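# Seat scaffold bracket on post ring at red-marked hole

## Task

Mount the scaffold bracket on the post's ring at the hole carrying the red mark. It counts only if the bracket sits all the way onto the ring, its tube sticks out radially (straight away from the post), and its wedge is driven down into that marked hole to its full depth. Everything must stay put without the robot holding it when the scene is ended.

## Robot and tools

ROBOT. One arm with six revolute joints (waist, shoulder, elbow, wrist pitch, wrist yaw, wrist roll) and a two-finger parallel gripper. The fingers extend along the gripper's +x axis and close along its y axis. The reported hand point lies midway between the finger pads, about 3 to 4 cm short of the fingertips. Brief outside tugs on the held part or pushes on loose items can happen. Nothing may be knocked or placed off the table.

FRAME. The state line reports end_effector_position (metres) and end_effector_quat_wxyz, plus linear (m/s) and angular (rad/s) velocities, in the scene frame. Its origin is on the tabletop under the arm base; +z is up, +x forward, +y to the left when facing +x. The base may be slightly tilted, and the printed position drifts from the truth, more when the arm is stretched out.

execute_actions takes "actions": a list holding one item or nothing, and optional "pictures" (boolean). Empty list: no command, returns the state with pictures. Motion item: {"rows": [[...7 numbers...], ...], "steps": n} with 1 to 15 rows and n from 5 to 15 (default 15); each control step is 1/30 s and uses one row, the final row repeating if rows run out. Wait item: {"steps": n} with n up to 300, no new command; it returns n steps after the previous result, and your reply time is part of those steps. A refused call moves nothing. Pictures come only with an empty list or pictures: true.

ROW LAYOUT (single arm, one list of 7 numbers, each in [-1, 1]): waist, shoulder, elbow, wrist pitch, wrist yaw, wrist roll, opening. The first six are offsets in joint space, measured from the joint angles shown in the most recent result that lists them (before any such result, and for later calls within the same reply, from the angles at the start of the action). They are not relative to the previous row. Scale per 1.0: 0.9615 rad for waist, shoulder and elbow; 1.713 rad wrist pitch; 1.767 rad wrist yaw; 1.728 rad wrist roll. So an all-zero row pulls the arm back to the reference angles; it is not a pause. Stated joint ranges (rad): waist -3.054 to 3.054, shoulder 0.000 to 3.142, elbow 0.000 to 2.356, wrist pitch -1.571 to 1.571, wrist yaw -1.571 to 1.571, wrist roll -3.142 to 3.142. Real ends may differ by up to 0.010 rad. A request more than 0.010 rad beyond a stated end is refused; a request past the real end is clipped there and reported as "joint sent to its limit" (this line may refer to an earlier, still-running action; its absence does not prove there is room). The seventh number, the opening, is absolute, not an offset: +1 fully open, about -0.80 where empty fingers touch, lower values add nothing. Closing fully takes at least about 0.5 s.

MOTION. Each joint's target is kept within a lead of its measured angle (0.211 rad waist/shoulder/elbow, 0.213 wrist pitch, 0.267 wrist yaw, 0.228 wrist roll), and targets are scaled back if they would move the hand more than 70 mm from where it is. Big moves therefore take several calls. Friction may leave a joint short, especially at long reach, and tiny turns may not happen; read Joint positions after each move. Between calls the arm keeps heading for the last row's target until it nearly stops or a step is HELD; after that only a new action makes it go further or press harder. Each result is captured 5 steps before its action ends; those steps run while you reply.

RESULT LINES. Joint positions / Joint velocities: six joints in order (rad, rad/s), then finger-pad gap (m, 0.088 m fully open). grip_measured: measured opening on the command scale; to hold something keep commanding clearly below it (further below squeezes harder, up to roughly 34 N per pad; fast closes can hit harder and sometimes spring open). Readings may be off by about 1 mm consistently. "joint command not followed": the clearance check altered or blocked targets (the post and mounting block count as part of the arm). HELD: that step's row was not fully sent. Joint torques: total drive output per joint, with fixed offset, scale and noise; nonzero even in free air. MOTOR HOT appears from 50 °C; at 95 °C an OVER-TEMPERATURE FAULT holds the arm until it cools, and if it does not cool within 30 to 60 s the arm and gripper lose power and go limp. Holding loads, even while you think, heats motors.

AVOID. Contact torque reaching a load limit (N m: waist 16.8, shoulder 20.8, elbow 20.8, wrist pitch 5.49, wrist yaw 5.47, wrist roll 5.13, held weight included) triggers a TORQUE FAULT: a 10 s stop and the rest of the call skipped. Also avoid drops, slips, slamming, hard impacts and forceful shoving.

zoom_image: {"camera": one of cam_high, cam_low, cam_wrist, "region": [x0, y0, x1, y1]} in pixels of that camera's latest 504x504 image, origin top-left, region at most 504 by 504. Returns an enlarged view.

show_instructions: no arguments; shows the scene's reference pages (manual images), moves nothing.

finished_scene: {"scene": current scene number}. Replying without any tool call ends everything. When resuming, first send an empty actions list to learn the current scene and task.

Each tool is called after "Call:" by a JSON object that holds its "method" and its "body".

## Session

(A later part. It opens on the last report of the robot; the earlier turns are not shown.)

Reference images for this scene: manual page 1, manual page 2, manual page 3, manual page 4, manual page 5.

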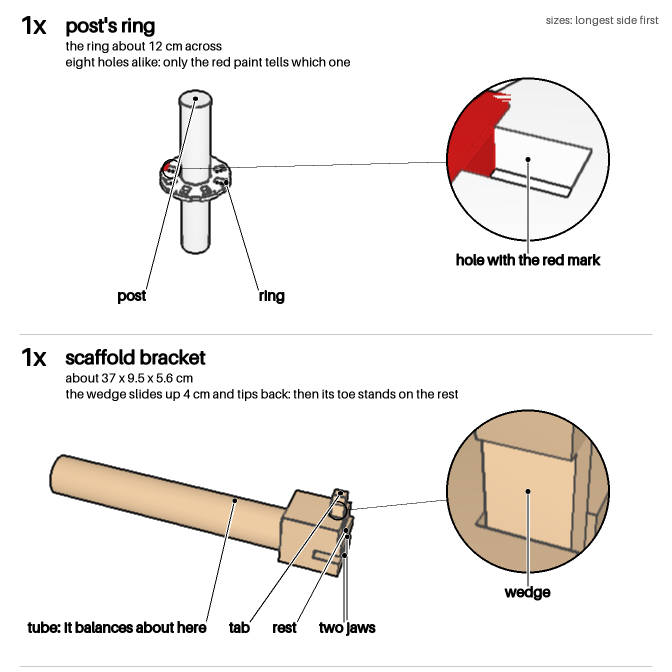

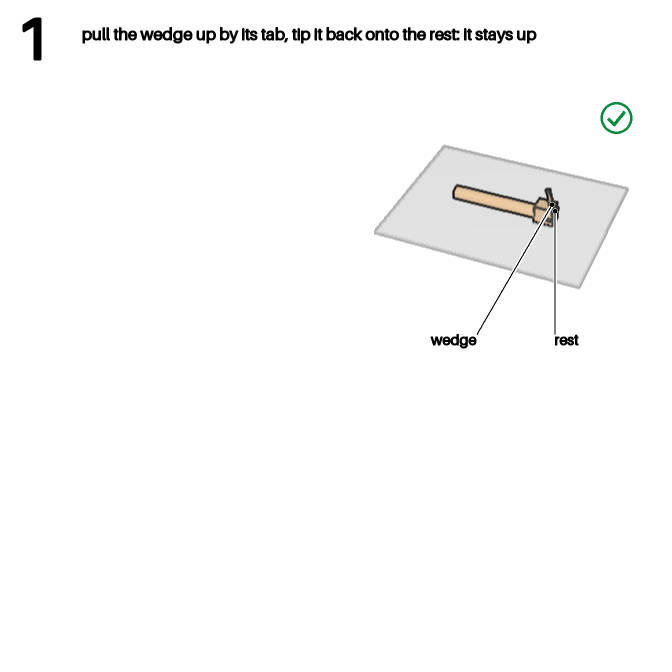

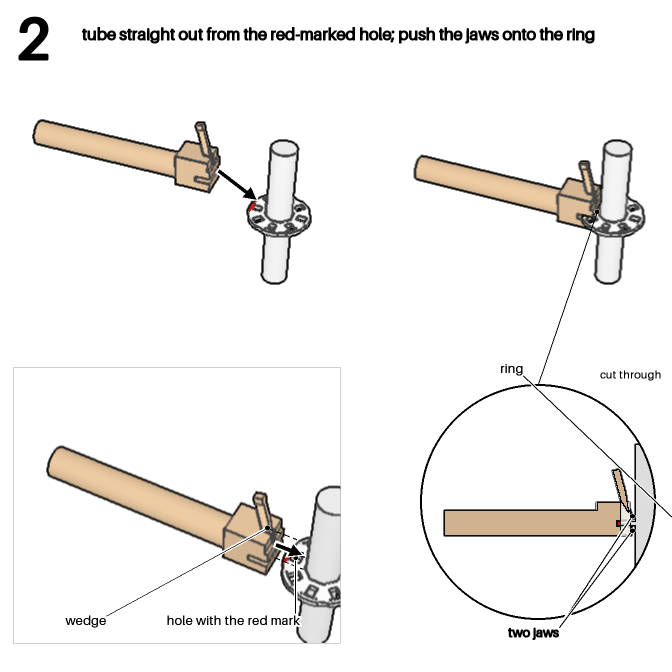

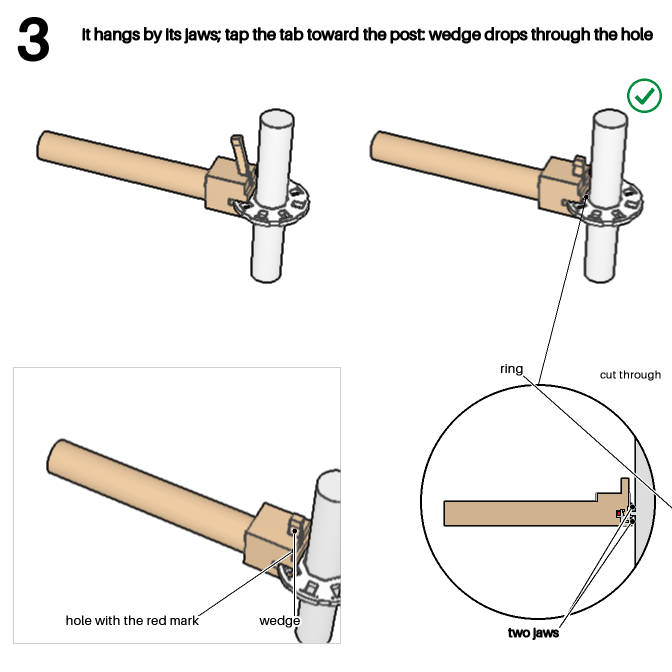

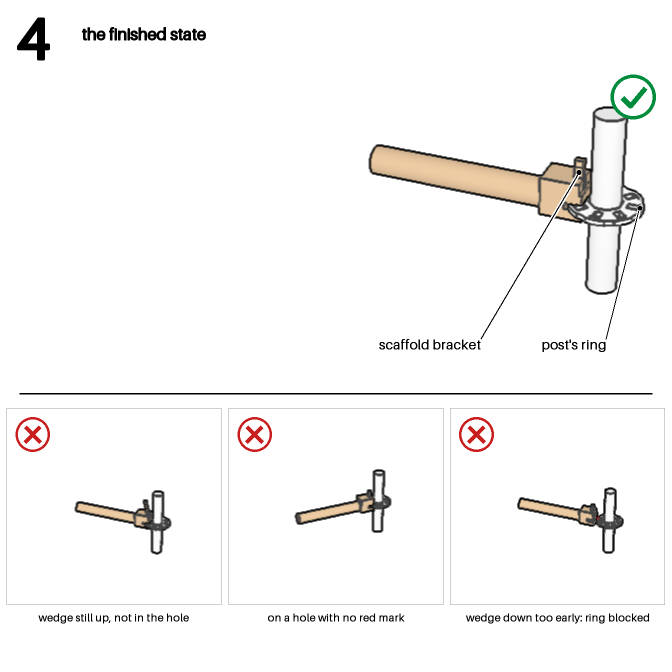

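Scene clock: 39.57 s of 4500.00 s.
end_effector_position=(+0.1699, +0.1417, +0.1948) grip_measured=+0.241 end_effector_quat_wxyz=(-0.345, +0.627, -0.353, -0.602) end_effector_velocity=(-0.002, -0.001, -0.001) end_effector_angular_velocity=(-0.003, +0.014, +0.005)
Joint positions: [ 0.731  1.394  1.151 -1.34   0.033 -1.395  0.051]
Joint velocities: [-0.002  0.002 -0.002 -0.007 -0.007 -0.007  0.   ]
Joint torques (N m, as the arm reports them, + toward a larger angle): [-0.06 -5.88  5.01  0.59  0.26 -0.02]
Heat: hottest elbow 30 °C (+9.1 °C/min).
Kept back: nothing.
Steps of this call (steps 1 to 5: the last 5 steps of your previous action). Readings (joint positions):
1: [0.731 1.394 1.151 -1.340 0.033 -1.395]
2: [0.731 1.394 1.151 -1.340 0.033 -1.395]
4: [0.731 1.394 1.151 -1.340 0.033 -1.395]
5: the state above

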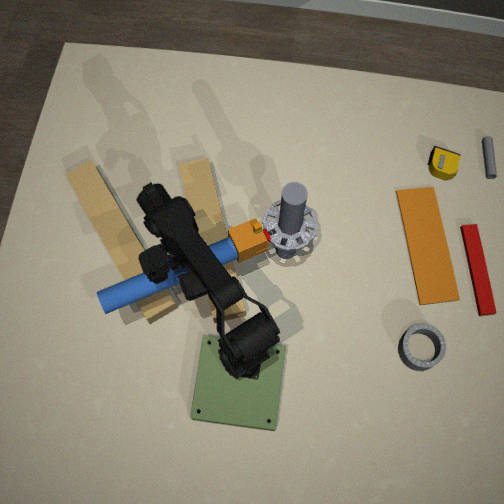

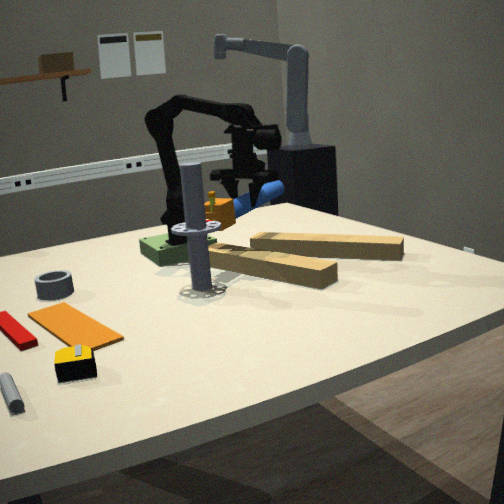

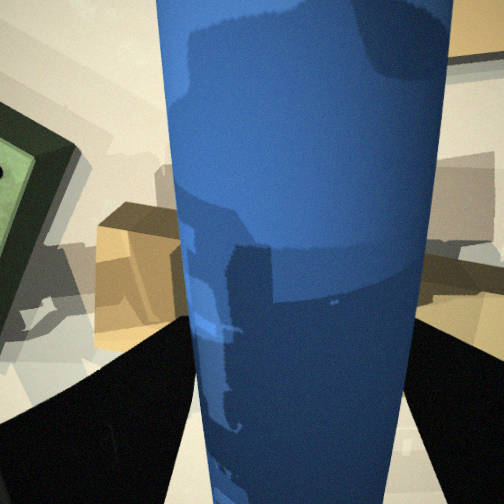

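Call:
{"method": "execute_actions", "body": {"actions": [{"rows":[[-0.05,-0.01,0.012,0,0.008,-0.028,-1.0]],"steps":15}]}}

Call:
{"method": "execute_actions", "body": {"actions": [], "pictures": true}}

Call:
{"method": "zoom_image", "body": {"camera": "cam_low", "region": [170, 180, 250, 250]}}

Scene clock: 40.03 s of 4500.00 s.
end_effector_position=(+0.1768, +0.1331, +0.1949) grip_measured=+0.241 end_effector_quat_wxyz=(-0.343, +0.629, -0.355, -0.601) end_effector_velocity=(-0.004, +0.003, +0.001) end_effector_angular_velocity=(+0.027, +0.025, +0.020)
Joint positions: [ 0.686  1.394  1.151 -1.34   0.039 -1.44   0.051]
Joint velocities: [-0.002 -0.002  0.002 -0.007 -0.037 -0.022 -0.   ]
Joint torques (N m, as the arm reports them, + toward a larger angle): [-0.38 -5.97  5.7   0.45  0.21 -0.07]
Heat: hottest elbow 30 °C (+9.0 °C/min).
Steps of this call (steps 1 to 4: the robot went on to your last target; steps 5 to 14: the first 10 steps of this action). Readings (joint positions):
5: [0.728 1.394 1.151 -1.340 0.032 -1.403]
6: [0.717 1.394 1.151 -1.340 0.032 -1.417]
8: [0.697 1.394 1.151 -1.340 0.037 -1.429]
12: [0.686 1.394 1.151 -1.340 0.039 -1.438]
14: the state above

Scene clock: 40.20 s of 4500.00 s.
end_effector_position=(+0.1768, +0.1331, +0.1949) grip_measured=+0.241 end_effector_quat_wxyz=(-0.343, +0.629, -0.354, -0.601) end_effector_velocity=(-0.002, -0.001, +0.001) end_effector_angular_velocity=(+0.004, +0.007, +0.005)
Joint positions: [ 0.686  1.394  1.151 -1.34   0.039 -1.441  0.051]
Joint velocities: [-0.002 -0.007 -0.002 -0.007 -0.007 -0.007 -0.   ]
Joint torques (N m, as the arm reports them, + toward a larger angle): [-0.34 -5.96  5.62  0.43  0.22 -0.07]
Heat: hottest elbow 30 °C (+9.0 °C/min).
Kept back: nothing.
Steps of this call (steps 1 to 5: the last 5 steps of your previous action). Readings (joint positions):
1: [0.686 1.394 1.151 -1.340 0.039 -1.440]
2: [0.686 1.394 1.151 -1.340 0.039 -1.440]
4: [0.686 1.394 1.151 -1.340 0.039 -1.441]
5: the state above

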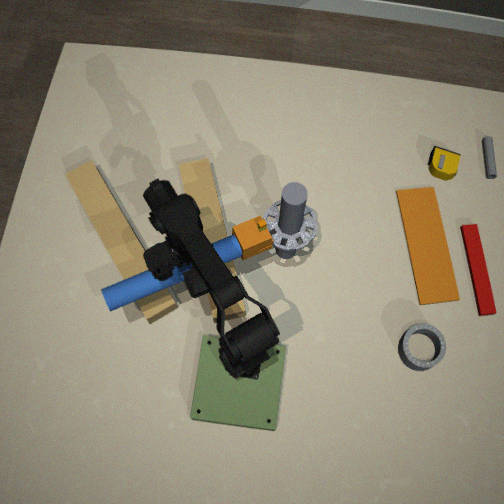

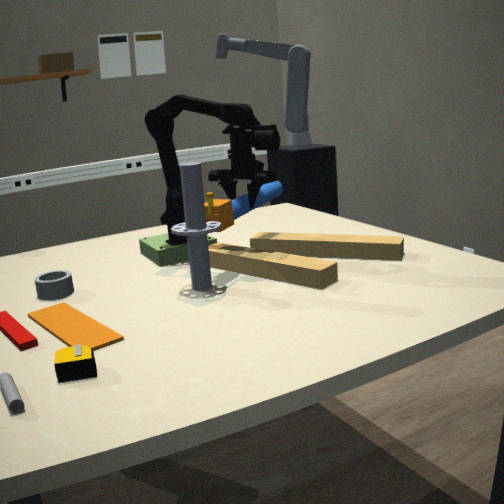

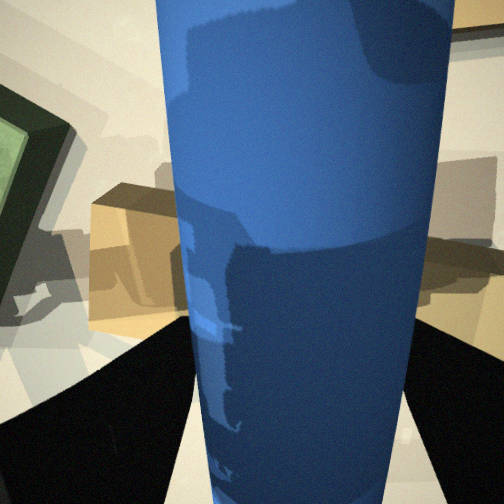

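Region (170, 180, 250, 250) of cam_low's 504x504 image, scaled by 6.300, with more detail than that image has; it fills the top 441 rows of this view, and the rest is white.

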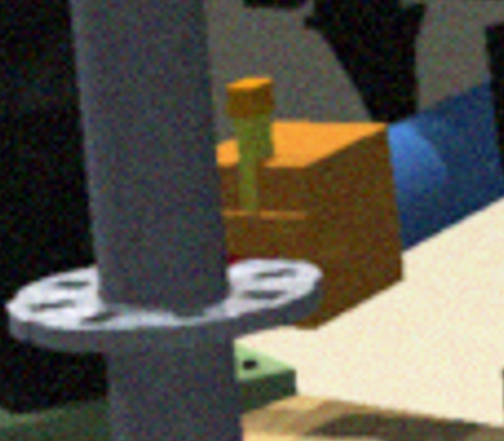

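It's in. Keep pushing.

Call:
{"method": "execute_actions", "body": {"actions": [{"rows":[[-0.06,-0.018,0.006,0,0.006,-0.034,-1.0]],"steps":15}]}}

Call:
{"method": "execute_actions", "body": {"actions": [{"rows":[[-0.05,-0.018,0.006,0,0.006,-0.028,-1.0]],"steps":15}]}}

Call:
{"method": "execute_actions", "body": {"actions": [], "pictures": true}}

Call:
{"method": "zoom_image", "body": {"camera": "cam_low", "region": [170, 180, 250, 250]}}

Call:
{"method": "zoom_image", "body": {"camera": "cam_high", "region": [215, 195, 295, 275]}}

Scene clock: 40.77 s of 4500.00 s.
end_effector_position=(+0.1783, +0.1304, +0.1959) grip_measured=+0.241 end_effector_quat_wxyz=(-0.344, +0.623, -0.345, -0.612) end_effector_velocity=(-0.007, -0.006, -0.001) end_effector_angular_velocity=(-0.019, +0.038, +0.015)
Joint positions: [ 0.654  1.388  1.151 -1.341  0.012 -1.486  0.051]
Joint velocities: [-0.007 -0.002 -0.007 -0.037 -0.007 -0.022 -0.   ]
Joint torques (N m, as the arm reports them, + toward a larger angle): [-2.69 -6.12  5.1   0.52  1.5  -0.36]
Heat: hottest elbow 30 °C (+8.8 °C/min).
Steps of this call (steps 1 to 7: the robot went on to your last target; steps 8 to 17: the first 10 steps of this action). Readings (joint positions):
8: [0.681 1.394 1.151 -1.340 0.037 -1.453]
9: [0.669 1.394 1.151 -1.340 0.030 -1.469]
11: [0.659 1.391 1.151 -1.340 0.017 -1.480]
15: [0.655 1.389 1.151 -1.341 0.013 -1.485]
17: the state above

Scene clock: 41.27 s of 4500.00 s.
end_effector_position=(+0.1779, +0.1290, +0.1971) grip_measured=+0.239 end_effector_quat_wxyz=(-0.345, +0.616, -0.337, -0.623) end_effector_velocity=(-0.003, -0.000, +0.001) end_effector_angular_velocity=(+0.017, +0.014, +0.015)
Joint positions: [ 0.631  1.383  1.151 -1.344 -0.016 -1.521  0.051]
Joint velocities: [-0.007 -0.007 -0.002 -0.007 -0.022 -0.022 -0.   ]
Joint torques (N m, as the arm reports them, + toward a larger angle): [-2.63 -6.05  5.07  0.7   1.56 -0.44]
Heat: hottest elbow 30 °C (+8.7 °C/min).
Steps of this call (steps 1 to 5: the last 5 steps of your previous action; steps 6 to 15: the first 10 steps of this action, its rows measured from where the robot was after step 5). Readings (joint positions):
5: [0.654 1.388 1.151 -1.341 0.011 -1.488]
6: [0.651 1.388 1.151 -1.342 0.007 -1.494]
7: [0.644 1.387 1.151 -1.343 -0.001 -1.504]
9: [0.635 1.384 1.151 -1.344 -0.011 -1.515]
13: [0.632 1.383 1.151 -1.344 -0.016 -1.520]
15: the state above

Scene clock: 41.43 s of 4500.00 s.
end_effector_position=(+0.1779, +0.1290, +0.1971) grip_measured=+0.239 end_effector_quat_wxyz=(-0.345, +0.616, -0.336, -0.623) end_effector_velocity=(-0.004, +0.003, -0.001) end_effector_angular_velocity=(+0.023, +0.031, +0.005)
Joint positions: [ 0.63   1.382  1.151 -1.344 -0.017 -1.522  0.051]
Joint velocities: [-0.002  0.002 -0.002 -0.007 -0.037 -0.007 -0.   ]
Joint torques (N m, as the arm reports them, + toward a larger angle): [-2.56 -6.11  5.1   0.72  1.55 -0.42]
Heat: hottest elbow 30 °C (+8.7 °C/min).
Kept back: nothing.
Steps of this call (steps 1 to 5: the last 5 steps of your previous action). Readings (joint positions):
1: [0.631 1.382 1.151 -1.344 -0.017 -1.522]
2: [0.631 1.382 1.151 -1.344 -0.017 -1.522]
4: [0.630 1.382 1.151 -1.344 -0.017 -1.522]
5: the state above

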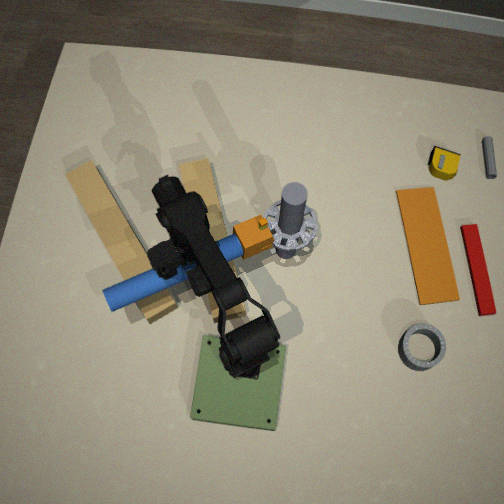

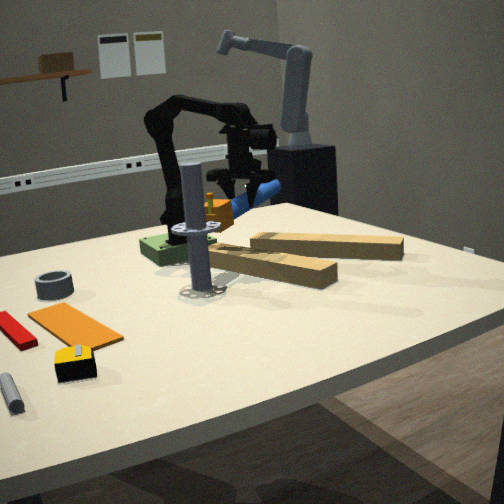

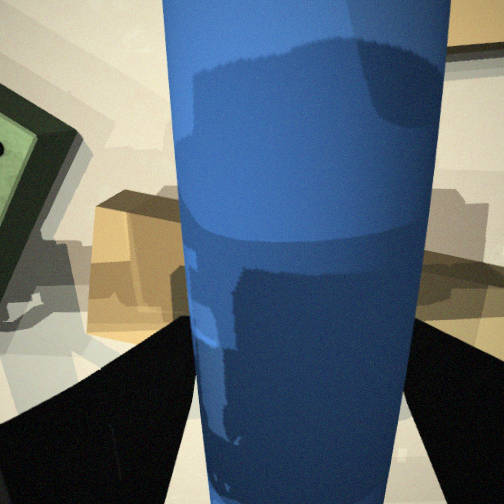

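Region (170, 180, 250, 250) of cam_low's 504x504 image, scaled by 6.300, with more detail than that image has; it fills the top 441 rows of this view, and the rest is white.

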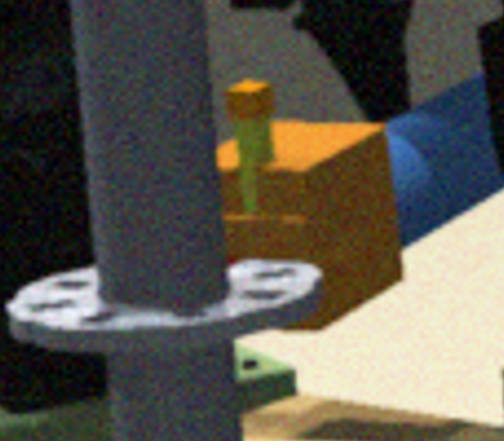

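Region (215, 195, 295, 275) of cam_high's 504x504 image, scaled by 6.300, with more detail than that image has.

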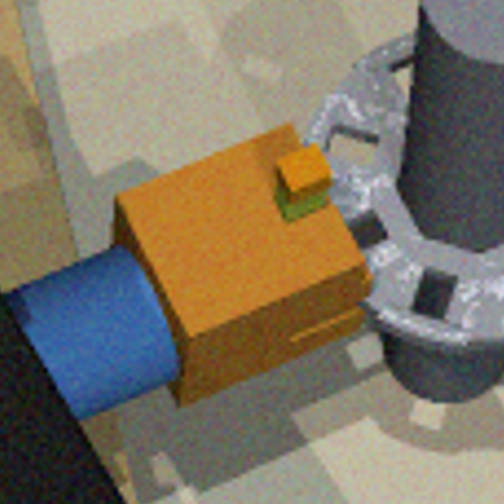

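Call:
{"method": "execute_actions", "body": {"actions": [{"rows":[[0.047,0.012,-0.003,0.002,0.032,0.04,-1.0]],"steps":15}]}}

Call:
{"method": "execute_actions", "body": {"actions": [], "pictures": true}}

Call:
{"method": "zoom_image", "body": {"camera": "cam_low", "region": [170, 160, 290, 250]}}

Call:
{"method": "zoom_image", "body": {"camera": "cam_high", "region": [60, 150, 340, 340]}}

Scene clock: 42.30 s of 4500.00 s.
end_effector_position=(+0.1769, +0.1306, +0.1921) grip_measured=+0.239 end_effector_quat_wxyz=(-0.340, +0.625, -0.356, -0.606) end_effector_velocity=(-0.004, +0.000, -0.001) end_effector_angular_velocity=(-0.001, +0.013, -0.015)
Joint positions: [ 0.672  1.398  1.143 -1.339  0.031 -1.458  0.051]
Joint velocities: [ 0.007 -0.002 -0.007 -0.007 -0.007  0.022 -0.   ]
Joint torques (N m, as the arm reports them, + toward a larger angle): [ 0.22 -5.2   4.97  0.29  0.24  0.05]
Heat: hottest elbow 30 °C (+8.5 °C/min).
Steps of this call (steps 1 to 15: the robot went on to your last target; step 16: nothing new was sent; steps 17 to 26: the first 10 steps of this action). Readings (joint positions):
17: [0.636 1.384 1.150 -1.343 -0.011 -1.516]
18: [0.649 1.386 1.150 -1.340 0.006 -1.500]
20: [0.664 1.392 1.147 -1.339 0.024 -1.477]
24: [0.671 1.397 1.143 -1.339 0.031 -1.460]
26: the state above

Scene clock: 42.47 s of 4500.00 s.
end_effector_position=(+0.1768, +0.1308, +0.1921) grip_measured=+0.239 end_effector_quat_wxyz=(-0.340, +0.625, -0.356, -0.606) end_effector_velocity=(-0.003, -0.000, -0.000) end_effector_angular_velocity=(+0.001, +0.010, -0.005)
Joint positions: [ 0.673  1.398  1.143 -1.339  0.031 -1.456  0.051]
Joint velocities: [ 0.002 -0.002 -0.002 -0.007 -0.007  0.007 -0.   ]
Joint torques (N m, as the arm reports them, + toward a larger angle): [ 0.25 -5.24  5.04  0.29  0.26  0.05]
Heat: hottest elbow 30 °C (+8.5 °C/min).
Kept back: nothing.
Steps of this call (steps 1 to 5: the last 5 steps of your previous action). Readings (joint positions):
1: [0.672 1.398 1.143 -1.339 0.031 -1.457]
2: [0.672 1.398 1.143 -1.339 0.031 -1.456]
4: [0.673 1.398 1.143 -1.339 0.031 -1.456]
5: the state above

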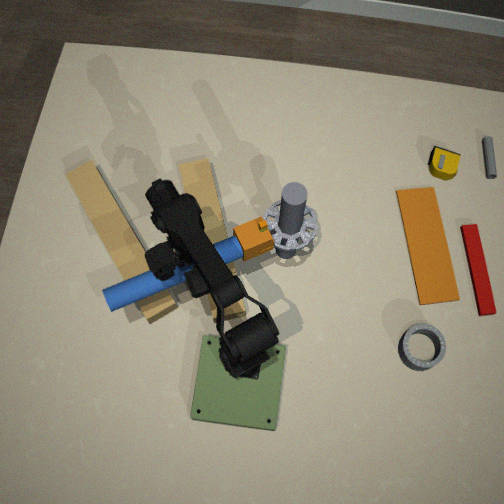

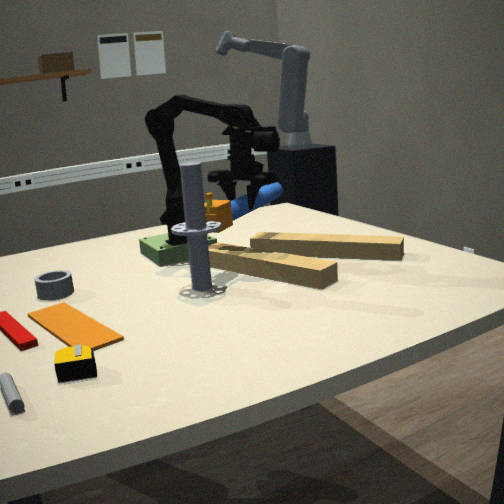

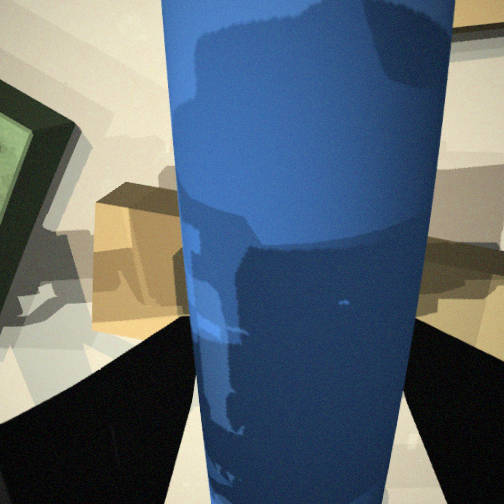

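Region (170, 160, 290, 250) of cam_low's 504x504 image, scaled by 4.200, with more detail than that image has; it fills the top 378 rows of this view, and the rest is white.

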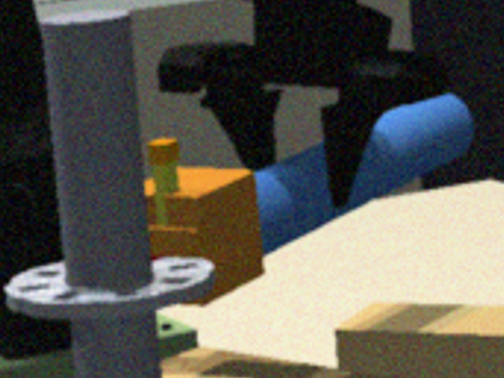

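Region (60, 150, 340, 340) of cam_high's 504x504 image, scaled by 1.800, with more detail than that image has; it fills the top 342 rows of this view, and the rest is white.

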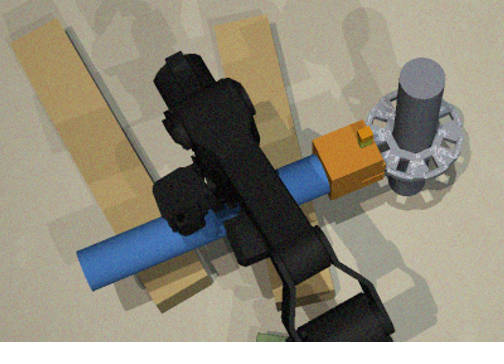

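Call:
{"method": "execute_actions", "body": {"actions": [{"rows":[[-0.04,-0.012,0.025,-0.004,0.01,-0.022,-1.0]],"steps":15}]}}

Call:
{"method": "execute_actions", "body": {"actions": [], "pictures": true}}

Call:
{"method": "zoom_image", "body": {"camera": "cam_low", "region": [170, 160, 290, 250]}}

Call:
{"method": "zoom_image", "body": {"camera": "cam_high", "region": [215, 195, 295, 275]}}

Scene clock: 43.03 s of 4500.00 s.
end_effector_position=(+0.1772, +0.1297, +0.1939) grip_measured=+0.239 end_effector_quat_wxyz=(-0.341, +0.620, -0.353, -0.612) end_effector_velocity=(-0.005, -0.002, -0.000) end_effector_angular_velocity=(+0.005, +0.031, +0.014)
Joint positions: [ 0.656  1.396  1.149 -1.346  0.014 -1.477  0.051]
Joint velocities: [-0.007 -0.002 -0.002 -0.022 -0.022 -0.022 -0.   ]
Joint torques (N m, as the arm reports them, + toward a larger angle): [-2.24 -6.04  6.18  0.42  1.38 -0.5 ]
Heat: hottest elbow 30 °C (+8.4 °C/min).
Steps of this call (steps 1 to 7: the robot went on to your last target; steps 8 to 17: the first 10 steps of this action). Readings (joint positions):
8: [0.670 1.398 1.143 -1.339 0.031 -1.461]
9: [0.665 1.398 1.143 -1.340 0.024 -1.467]
11: [0.659 1.397 1.147 -1.344 0.018 -1.473]
15: [0.657 1.396 1.149 -1.345 0.014 -1.476]
17: the state above

Scene clock: 43.20 s of 4500.00 s.
end_effector_position=(+0.1773, +0.1298, +0.1940) grip_measured=+0.239 end_effector_quat_wxyz=(-0.342, +0.620, -0.352, -0.612) end_effector_velocity=(-0.000, -0.001, +0.000) end_effector_angular_velocity=(+0.002, +0.010, -0.000)
Joint positions: [ 0.656  1.396  1.149 -1.346  0.013 -1.477  0.051]
Joint velocities: [-0.007  0.002  0.002 -0.007 -0.007 -0.007 -0.   ]
Joint torques (N m, as the arm reports them, + toward a larger angle): [-2.2  -6.02  6.23  0.45  1.39 -0.53]
Heat: hottest elbow 30 °C (+8.3 °C/min).
Kept back: nothing.
Steps of this call (steps 1 to 5: the last 5 steps of your previous action). Readings (joint positions):
1: [0.656 1.396 1.149 -1.346 0.014 -1.477]
2: [0.656 1.396 1.149 -1.346 0.014 -1.477]
4: [0.656 1.396 1.149 -1.346 0.013 -1.477]
5: the state above

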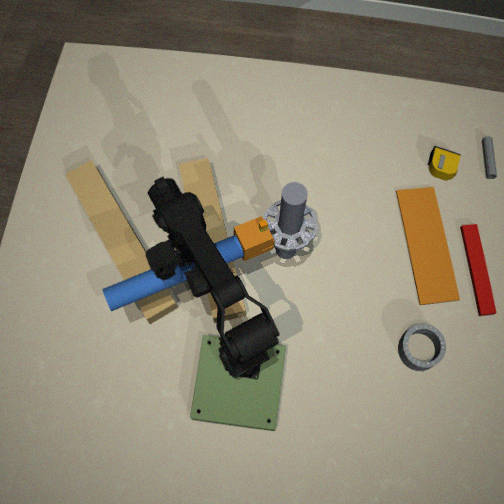

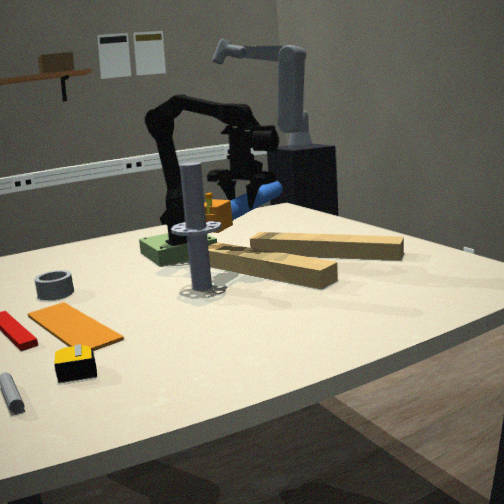

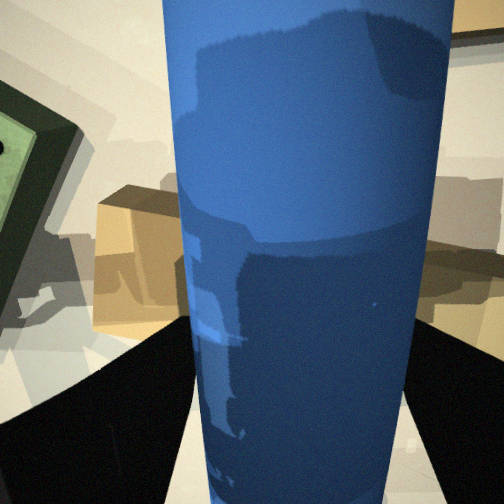

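Region (170, 160, 290, 250) of cam_low's 504x504 image, scaled by 4.200, with more detail than that image has; it fills the top 378 rows of this view, and the rest is white.

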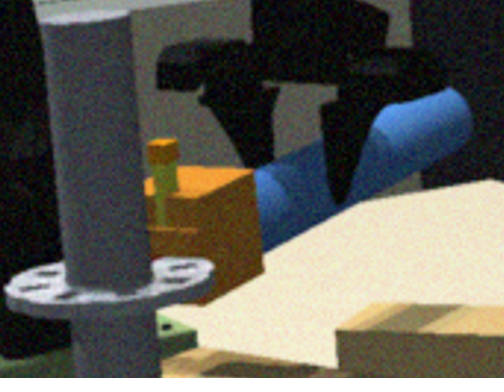

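Region (215, 195, 295, 275) of cam_high's 504x504 image, scaled by 6.300, with more detail than that image has.

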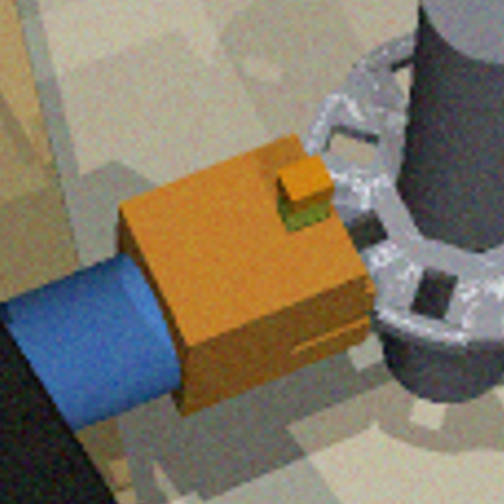

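Call:
{"method": "execute_actions", "body": {"actions": [{"rows":[[-0.012,-0.006,-0.012,0.007,0.02,-0.006,-1.0]],"steps":15}]}}

Call:
{"method": "execute_actions", "body": {"actions": [{"rows":[[-0.03,-0.006,0.0,0.0,0.012,-0.016,-1.0]],"steps":15}]}}

Call:
{"method": "execute_actions", "body": {"actions": [], "pictures": true}}

Call:
{"method": "zoom_image", "body": {"camera": "cam_low", "region": [170, 160, 290, 250]}}

Call:
{"method": "zoom_image", "body": {"camera": "cam_high", "region": [215, 195, 295, 275]}}

Scene clock: 44.43 s of 4500.00 s.
end_effector_position=(+0.1769, +0.1296, +0.1915) grip_measured=+0.238 end_effector_quat_wxyz=(-0.339, +0.622, -0.352, -0.612) end_effector_velocity=(-0.000, +0.000, -0.001) end_effector_angular_velocity=(+0.007, +0.003, +0.005)
Joint positions: [ 0.658  1.396  1.139 -1.338  0.016 -1.479  0.051]
Joint velocities: [-0.002 -0.002 -0.007  0.007 -0.007 -0.007  0.   ]
Joint torques (N m, as the arm reports them, + toward a larger angle): [-1.45 -5.55  4.32  0.69  1.28 -0.28]
Heat: hottest elbow 30 °C (+8.1 °C/min).
Steps of this call (steps 1 to 15: the robot went on to your last target; steps 16 to 27: nothing new was sent; steps 28 to 37: the first 10 steps of this action). Readings (joint positions):
28: [0.655 1.396 1.148 -1.346 0.013 -1.479]
29: [0.656 1.396 1.147 -1.345 0.013 -1.479]
31: [0.657 1.396 1.143 -1.341 0.014 -1.479]
35: [0.658 1.396 1.140 -1.338 0.016 -1.479]
37: the state above

Scene clock: 44.93 s of 4500.00 s.
end_effector_position=(+0.1769, +0.1294, +0.1913) grip_measured=+0.238 end_effector_quat_wxyz=(-0.339, +0.619, -0.349, -0.616) end_effector_velocity=(-0.001, -0.002, -0.000) end_effector_angular_velocity=(+0.002, +0.010, -0.000)
Joint positions: [ 0.651  1.396  1.138 -1.337  0.006 -1.491  0.051]
Joint velocities: [-0.007 -0.002 -0.002 -0.007 -0.007 -0.007 -0.   ]
Joint torques (N m, as the arm reports them, + toward a larger angle): [-2.12 -5.42  4.62  0.44  1.21 -0.48]
Heat: hottest elbow 30 °C (+8.0 °C/min).
Steps of this call (steps 1 to 5: the last 5 steps of your previous action; steps 6 to 15: the first 10 steps of this action, its rows measured from where the robot was after step 5). Readings (joint positions):
5: [0.659 1.396 1.139 -1.337 0.016 -1.479]
6: [0.658 1.396 1.139 -1.337 0.016 -1.480]
7: [0.656 1.396 1.138 -1.337 0.013 -1.483]
9: [0.653 1.396 1.138 -1.337 0.009 -1.488]
13: [0.651 1.396 1.138 -1.337 0.007 -1.491]
15: the state above

Scene clock: 45.10 s of 4500.00 s.
end_effector_position=(+0.1769, +0.1293, +0.1912) grip_measured=+0.238 end_effector_quat_wxyz=(-0.339, +0.619, -0.349, -0.616) end_effector_velocity=(-0.001, +0.003, -0.001) end_effector_angular_velocity=(+0.019, +0.011, +0.019)
Joint positions: [ 0.65   1.396  1.138 -1.337  0.006 -1.492  0.051]
Joint velocities: [-0.002  0.002 -0.002  0.007 -0.022 -0.022  0.   ]
Joint torques (N m, as the arm reports them, + toward a larger angle): [-2.18 -5.52  4.57  0.44  1.24 -0.5 ]
Heat: hottest elbow 30 °C (+8.0 °C/min).
Kept back: nothing.
Steps of this call (steps 1 to 5: the last 5 steps of your previous action). Readings (joint positions):
1: [0.650 1.396 1.138 -1.337 0.006 -1.491]
2: [0.650 1.396 1.138 -1.337 0.006 -1.491]
4: [0.650 1.396 1.138 -1.337 0.006 -1.491]
5: the state above

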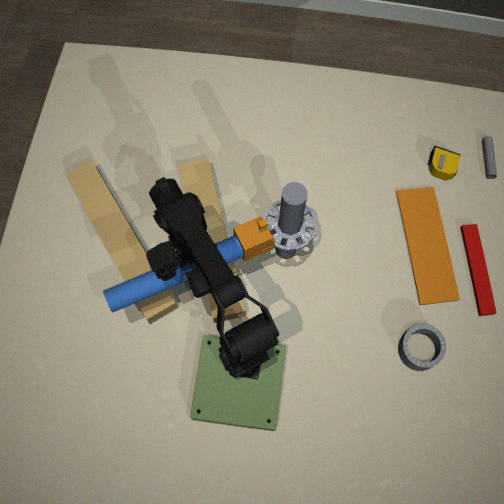

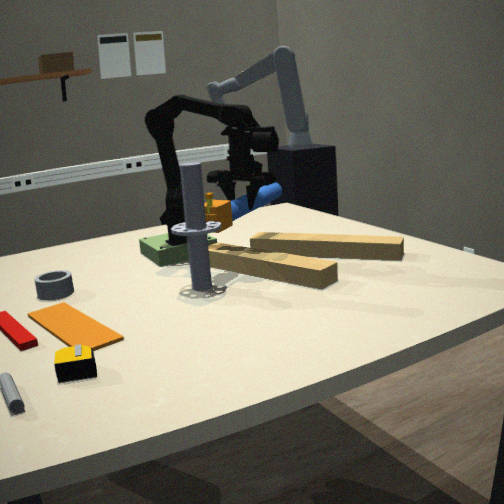

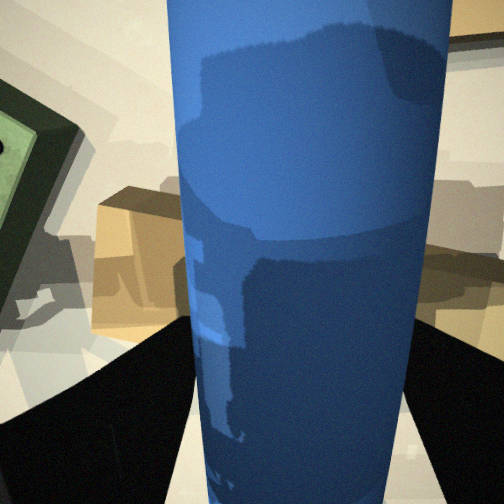

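Region (170, 160, 290, 250) of cam_low's 504x504 image, scaled by 4.200, with more detail than that image has; it fills the top 378 rows of this view, and the rest is white.

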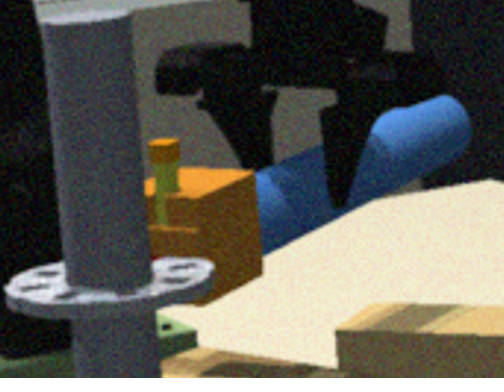

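Region (215, 195, 295, 275) of cam_high's 504x504 image, scaled by 6.300, with more detail than that image has.

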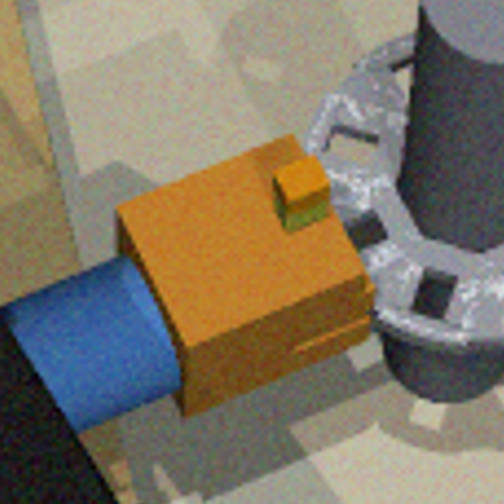

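Call:
{"method": "execute_actions", "body": {"actions": [{"rows":[[-0.005,0.033,0.04,-0.02,0.012,-0.003,-1.0]],"steps":15}]}}

Call:
{"method": "execute_actions", "body": {"actions": [{"rows":[[-0.03,0.0,0.012,0.0,0.012,-0.016,-1.0]],"steps":15}]}}

Call:
{"method": "execute_actions", "body": {"actions": [], "pictures": true}}

Call:
{"method": "zoom_image", "body": {"camera": "cam_high", "region": [215, 195, 295, 275]}}

Scene clock: 46.67 s of 4500.00 s.
end_effector_position=(+0.1773, +0.1295, +0.1917) grip_measured=+0.236 end_effector_quat_wxyz=(-0.327, +0.617, -0.356, -0.620) end_effector_velocity=(-0.002, +0.003, +0.001) end_effector_angular_velocity=(+0.016, +0.015, +0.009)
Joint positions: [ 0.652  1.421  1.16  -1.362  0.01  -1.497  0.051]
Joint velocities: [ 0.002  0.002  0.007 -0.007 -0.022 -0.007 -0.   ]
Joint torques (N m, as the arm reports them, + toward a larger angle): [-0.81 -4.2   5.96 -0.27  0.63  0.  ]
Heat: hottest elbow 30 °C (+7.7 °C/min).
Steps of this call (steps 1 to 15: the robot went on to your last target; steps 16 to 37: nothing new was sent; steps 38 to 47: the first 10 steps of this action). Readings (joint positions):
38: [0.650 1.400 1.140 -1.341 0.006 -1.495]
39: [0.651 1.407 1.146 -1.350 0.007 -1.498]
41: [0.652 1.416 1.153 -1.355 0.009 -1.497]
45: [0.652 1.421 1.159 -1.361 0.010 -1.497]
47: the state above

Scene clock: 47.17 s of 4500.00 s.
end_effector_position=(+0.1774, +0.1291, +0.1918) grip_measured=+0.235 end_effector_quat_wxyz=(-0.327, +0.614, -0.354, -0.624) end_effector_velocity=(-0.001, -0.001, +0.001) end_effector_angular_velocity=(+0.005, +0.007, +0.014)
Joint positions: [ 0.644  1.421  1.161 -1.363  0.    -1.509  0.051]
Joint velocities: [-0.007 -0.002  0.002 -0.007 -0.007 -0.022 -0.   ]
Joint torques (N m, as the arm reports them, + toward a larger angle): [-2.1  -5.    5.59  0.41  1.21 -0.49]
Heat: hottest elbow 30 °C (+7.6 °C/min).
Steps of this call (steps 1 to 5: the last 5 steps of your previous action; steps 6 to 15: the first 10 steps of this action, its rows measured from where the robot was after step 5). Readings (joint positions):
5: [0.652 1.421 1.161 -1.363 0.010 -1.497]
6: [0.652 1.421 1.161 -1.363 0.009 -1.498]
7: [0.650 1.421 1.161 -1.363 0.007 -1.500]
9: [0.646 1.421 1.161 -1.363 0.003 -1.505]
13: [0.644 1.421 1.161 -1.363 0.001 -1.508]
15: the state above

Scene clock: 47.33 s of 4500.00 s.
end_effector_position=(+0.1775, +0.1291, +0.1919) grip_measured=+0.235 end_effector_quat_wxyz=(-0.327, +0.615, -0.354, -0.624) end_effector_velocity=(+0.001, +0.001, -0.001) end_effector_angular_velocity=(+0.008, +0.003, +0.005)
Joint positions: [ 0.644  1.421  1.161 -1.363  0.    -1.509  0.051]
Joint velocities: [-0.002  0.002 -0.002  0.007 -0.007 -0.007 -0.   ]
Joint torques (N m, as the arm reports them, + toward a larger angle): [-2.12 -4.96  5.56  0.42  1.19 -0.5 ]
Heat: hottest elbow 30 °C (+7.6 °C/min).
Kept back: nothing.
Steps of this call (steps 1 to 5: the last 5 steps of your previous action). Readings (joint positions):
1: [0.644 1.421 1.161 -1.363 0.000 -1.509]
2: [0.644 1.421 1.161 -1.363 0.000 -1.509]
4: [0.644 1.421 1.161 -1.363 0.000 -1.509]
5: the state above

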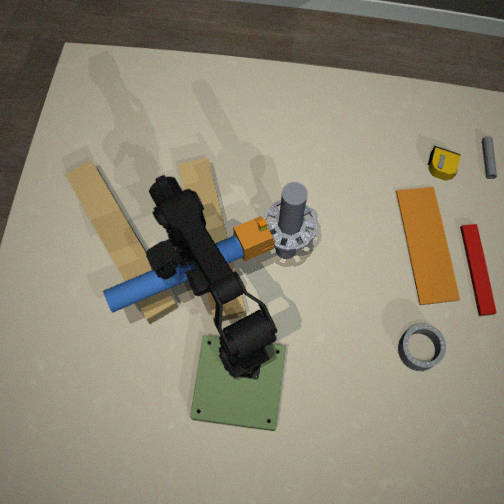

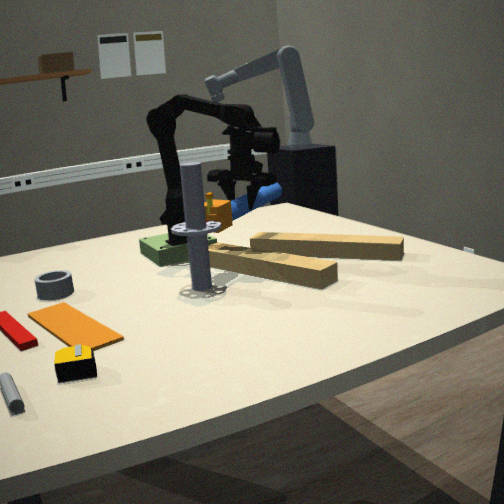

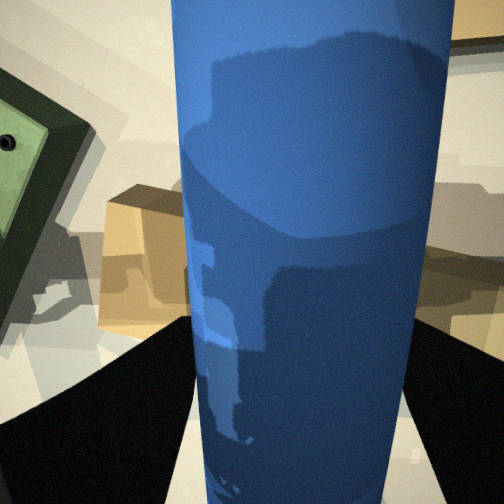

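Region (215, 195, 295, 275) of cam_high's 504x504 image, scaled by 6.300, with more detail than that image has.

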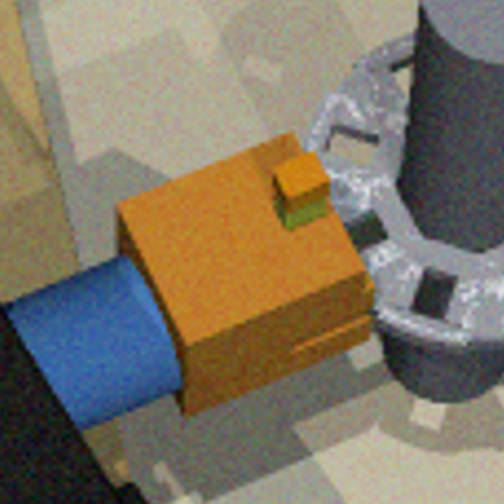

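Call:
{"method": "execute_actions", "body": {"actions": [{"rows":[[0.0,-0.06,-0.04,0.034,0.012,-0.0,-1.0]],"steps":15}]}}

Call:
{"method": "execute_actions", "body": {"actions": [{"rows":[[-0.03,0.0,0.012,0.0,0.012,-0.016,-1.0]],"steps":15}]}}

Call:
{"method": "execute_actions", "body": {"actions": [], "pictures": true}}

Call:
{"method": "zoom_image", "body": {"camera": "cam_high", "region": [215, 195, 295, 275]}}

Call:
{"method": "zoom_image", "body": {"camera": "cam_low", "region": [195, 185, 245, 235]}}

Scene clock: 48.03 s of 4500.00 s.
end_effector_position=(+0.1770, +0.1290, +0.1904) grip_measured=+0.235 end_effector_quat_wxyz=(-0.343, +0.624, -0.339, -0.615) end_effector_velocity=(-0.003, +0.001, -0.001) end_effector_angular_velocity=(+0.022, +0.007, -0.010)
Joint positions: [ 0.648  1.377  1.12  -1.316  0.006 -1.504  0.051]
Joint velocities: [-0.002 -0.012 -0.012  0.007 -0.022  0.007 -0.   ]
Joint torques (N m, as the arm reports them, + toward a larger angle): [-0.58 -6.19  4.88  1.15  0.53 -0.18]
Heat: hottest elbow 30 °C (+7.5 °C/min).
Steps of this call (steps 1 to 11: the robot went on to your last target; steps 12 to 21: the first 10 steps of this action). Readings (joint positions):
12: [0.644 1.414 1.156 -1.357 0.000 -1.509]
13: [0.646 1.404 1.144 -1.342 0.002 -1.507]
15: [0.648 1.389 1.129 -1.328 0.005 -1.508]
19: [0.648 1.379 1.121 -1.318 0.006 -1.505]
21: the state above

Scene clock: 48.53 s of 4500.00 s.
end_effector_position=(+0.1767, +0.1285, +0.1903) grip_measured=+0.235 end_effector_quat_wxyz=(-0.342, +0.621, -0.336, -0.620) end_effector_velocity=(-0.004, -0.002, +0.001) end_effector_angular_velocity=(-0.004, +0.018, +0.005)
Joint positions: [ 0.64   1.377  1.119 -1.318 -0.005 -1.518  0.051]
Joint velocities: [-0.002 -0.002  0.002 -0.022 -0.007 -0.007  0.   ]
Joint torques (N m, as the arm reports them, + toward a larger angle): [-2.13 -4.68  5.67  0.65  1.2  -0.41]
Heat: hottest elbow 30 °C (+7.4 °C/min).
Steps of this call (steps 1 to 5: the last 5 steps of your previous action; steps 6 to 15: the first 10 steps of this action, its rows measured from where the robot was after step 5). Readings (joint positions):
5: [0.648 1.377 1.119 -1.315 0.006 -1.504]
6: [0.648 1.377 1.119 -1.315 0.005 -1.505]
7: [0.645 1.377 1.119 -1.315 0.001 -1.508]
9: [0.641 1.377 1.119 -1.315 -0.003 -1.513]
13: [0.640 1.377 1.119 -1.317 -0.004 -1.518]
15: the state above

Scene clock: 48.70 s of 4500.00 s.
end_effector_position=(+0.1768, +0.1284, +0.1903) grip_measured=+0.235 end_effector_quat_wxyz=(-0.342, +0.621, -0.336, -0.620) end_effector_velocity=(-0.005, -0.003, -0.002) end_effector_angular_velocity=(-0.012, +0.030, -0.010)
Joint positions: [ 0.64   1.377  1.119 -1.318 -0.005 -1.519  0.051]
Joint velocities: [-0.002  0.002 -0.007 -0.022 -0.007  0.007 -0.   ]
Joint torques (N m, as the arm reports them, + toward a larger angle): [-2.14 -4.69  5.63  0.65  1.25 -0.42]
Heat: hottest elbow 30 °C (+7.4 °C/min).
Kept back: nothing.
Steps of this call (steps 1 to 5: the last 5 steps of your previous action). Readings (joint positions):
1: [0.640 1.377 1.119 -1.318 -0.005 -1.518]
2: [0.640 1.377 1.119 -1.318 -0.005 -1.519]
4: [0.640 1.377 1.119 -1.318 -0.005 -1.519]
5: the state above

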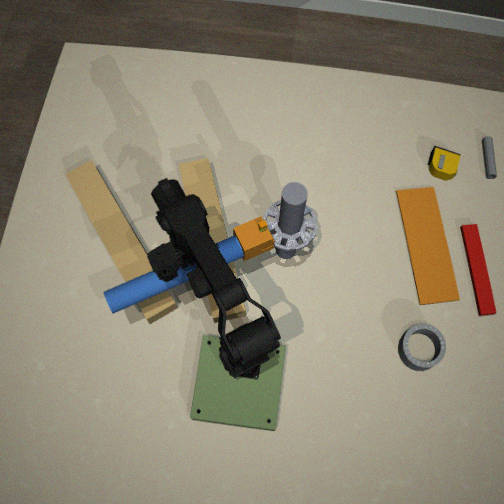

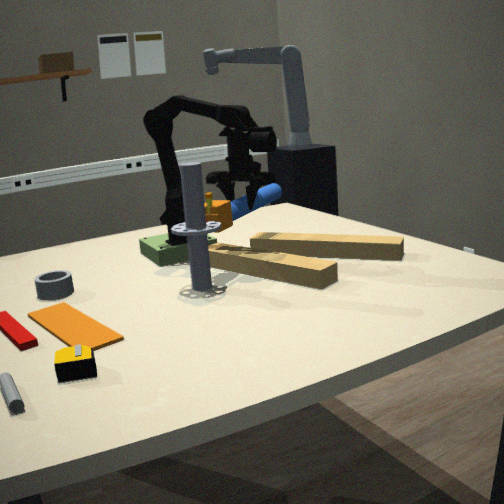

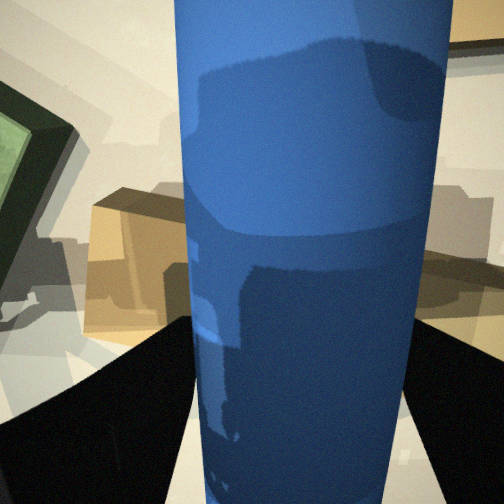

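Region (215, 195, 295, 275) of cam_high's 504x504 image, scaled by 6.300, with more detail than that image has.

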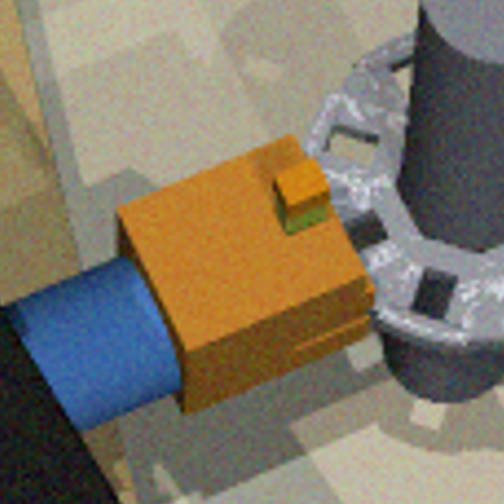

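Region (195, 185, 245, 235) of cam_low's 504x504 image, scaled by 10.080, with more detail than that image has.

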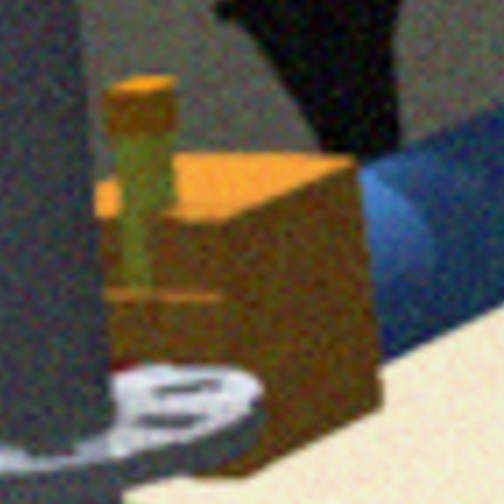

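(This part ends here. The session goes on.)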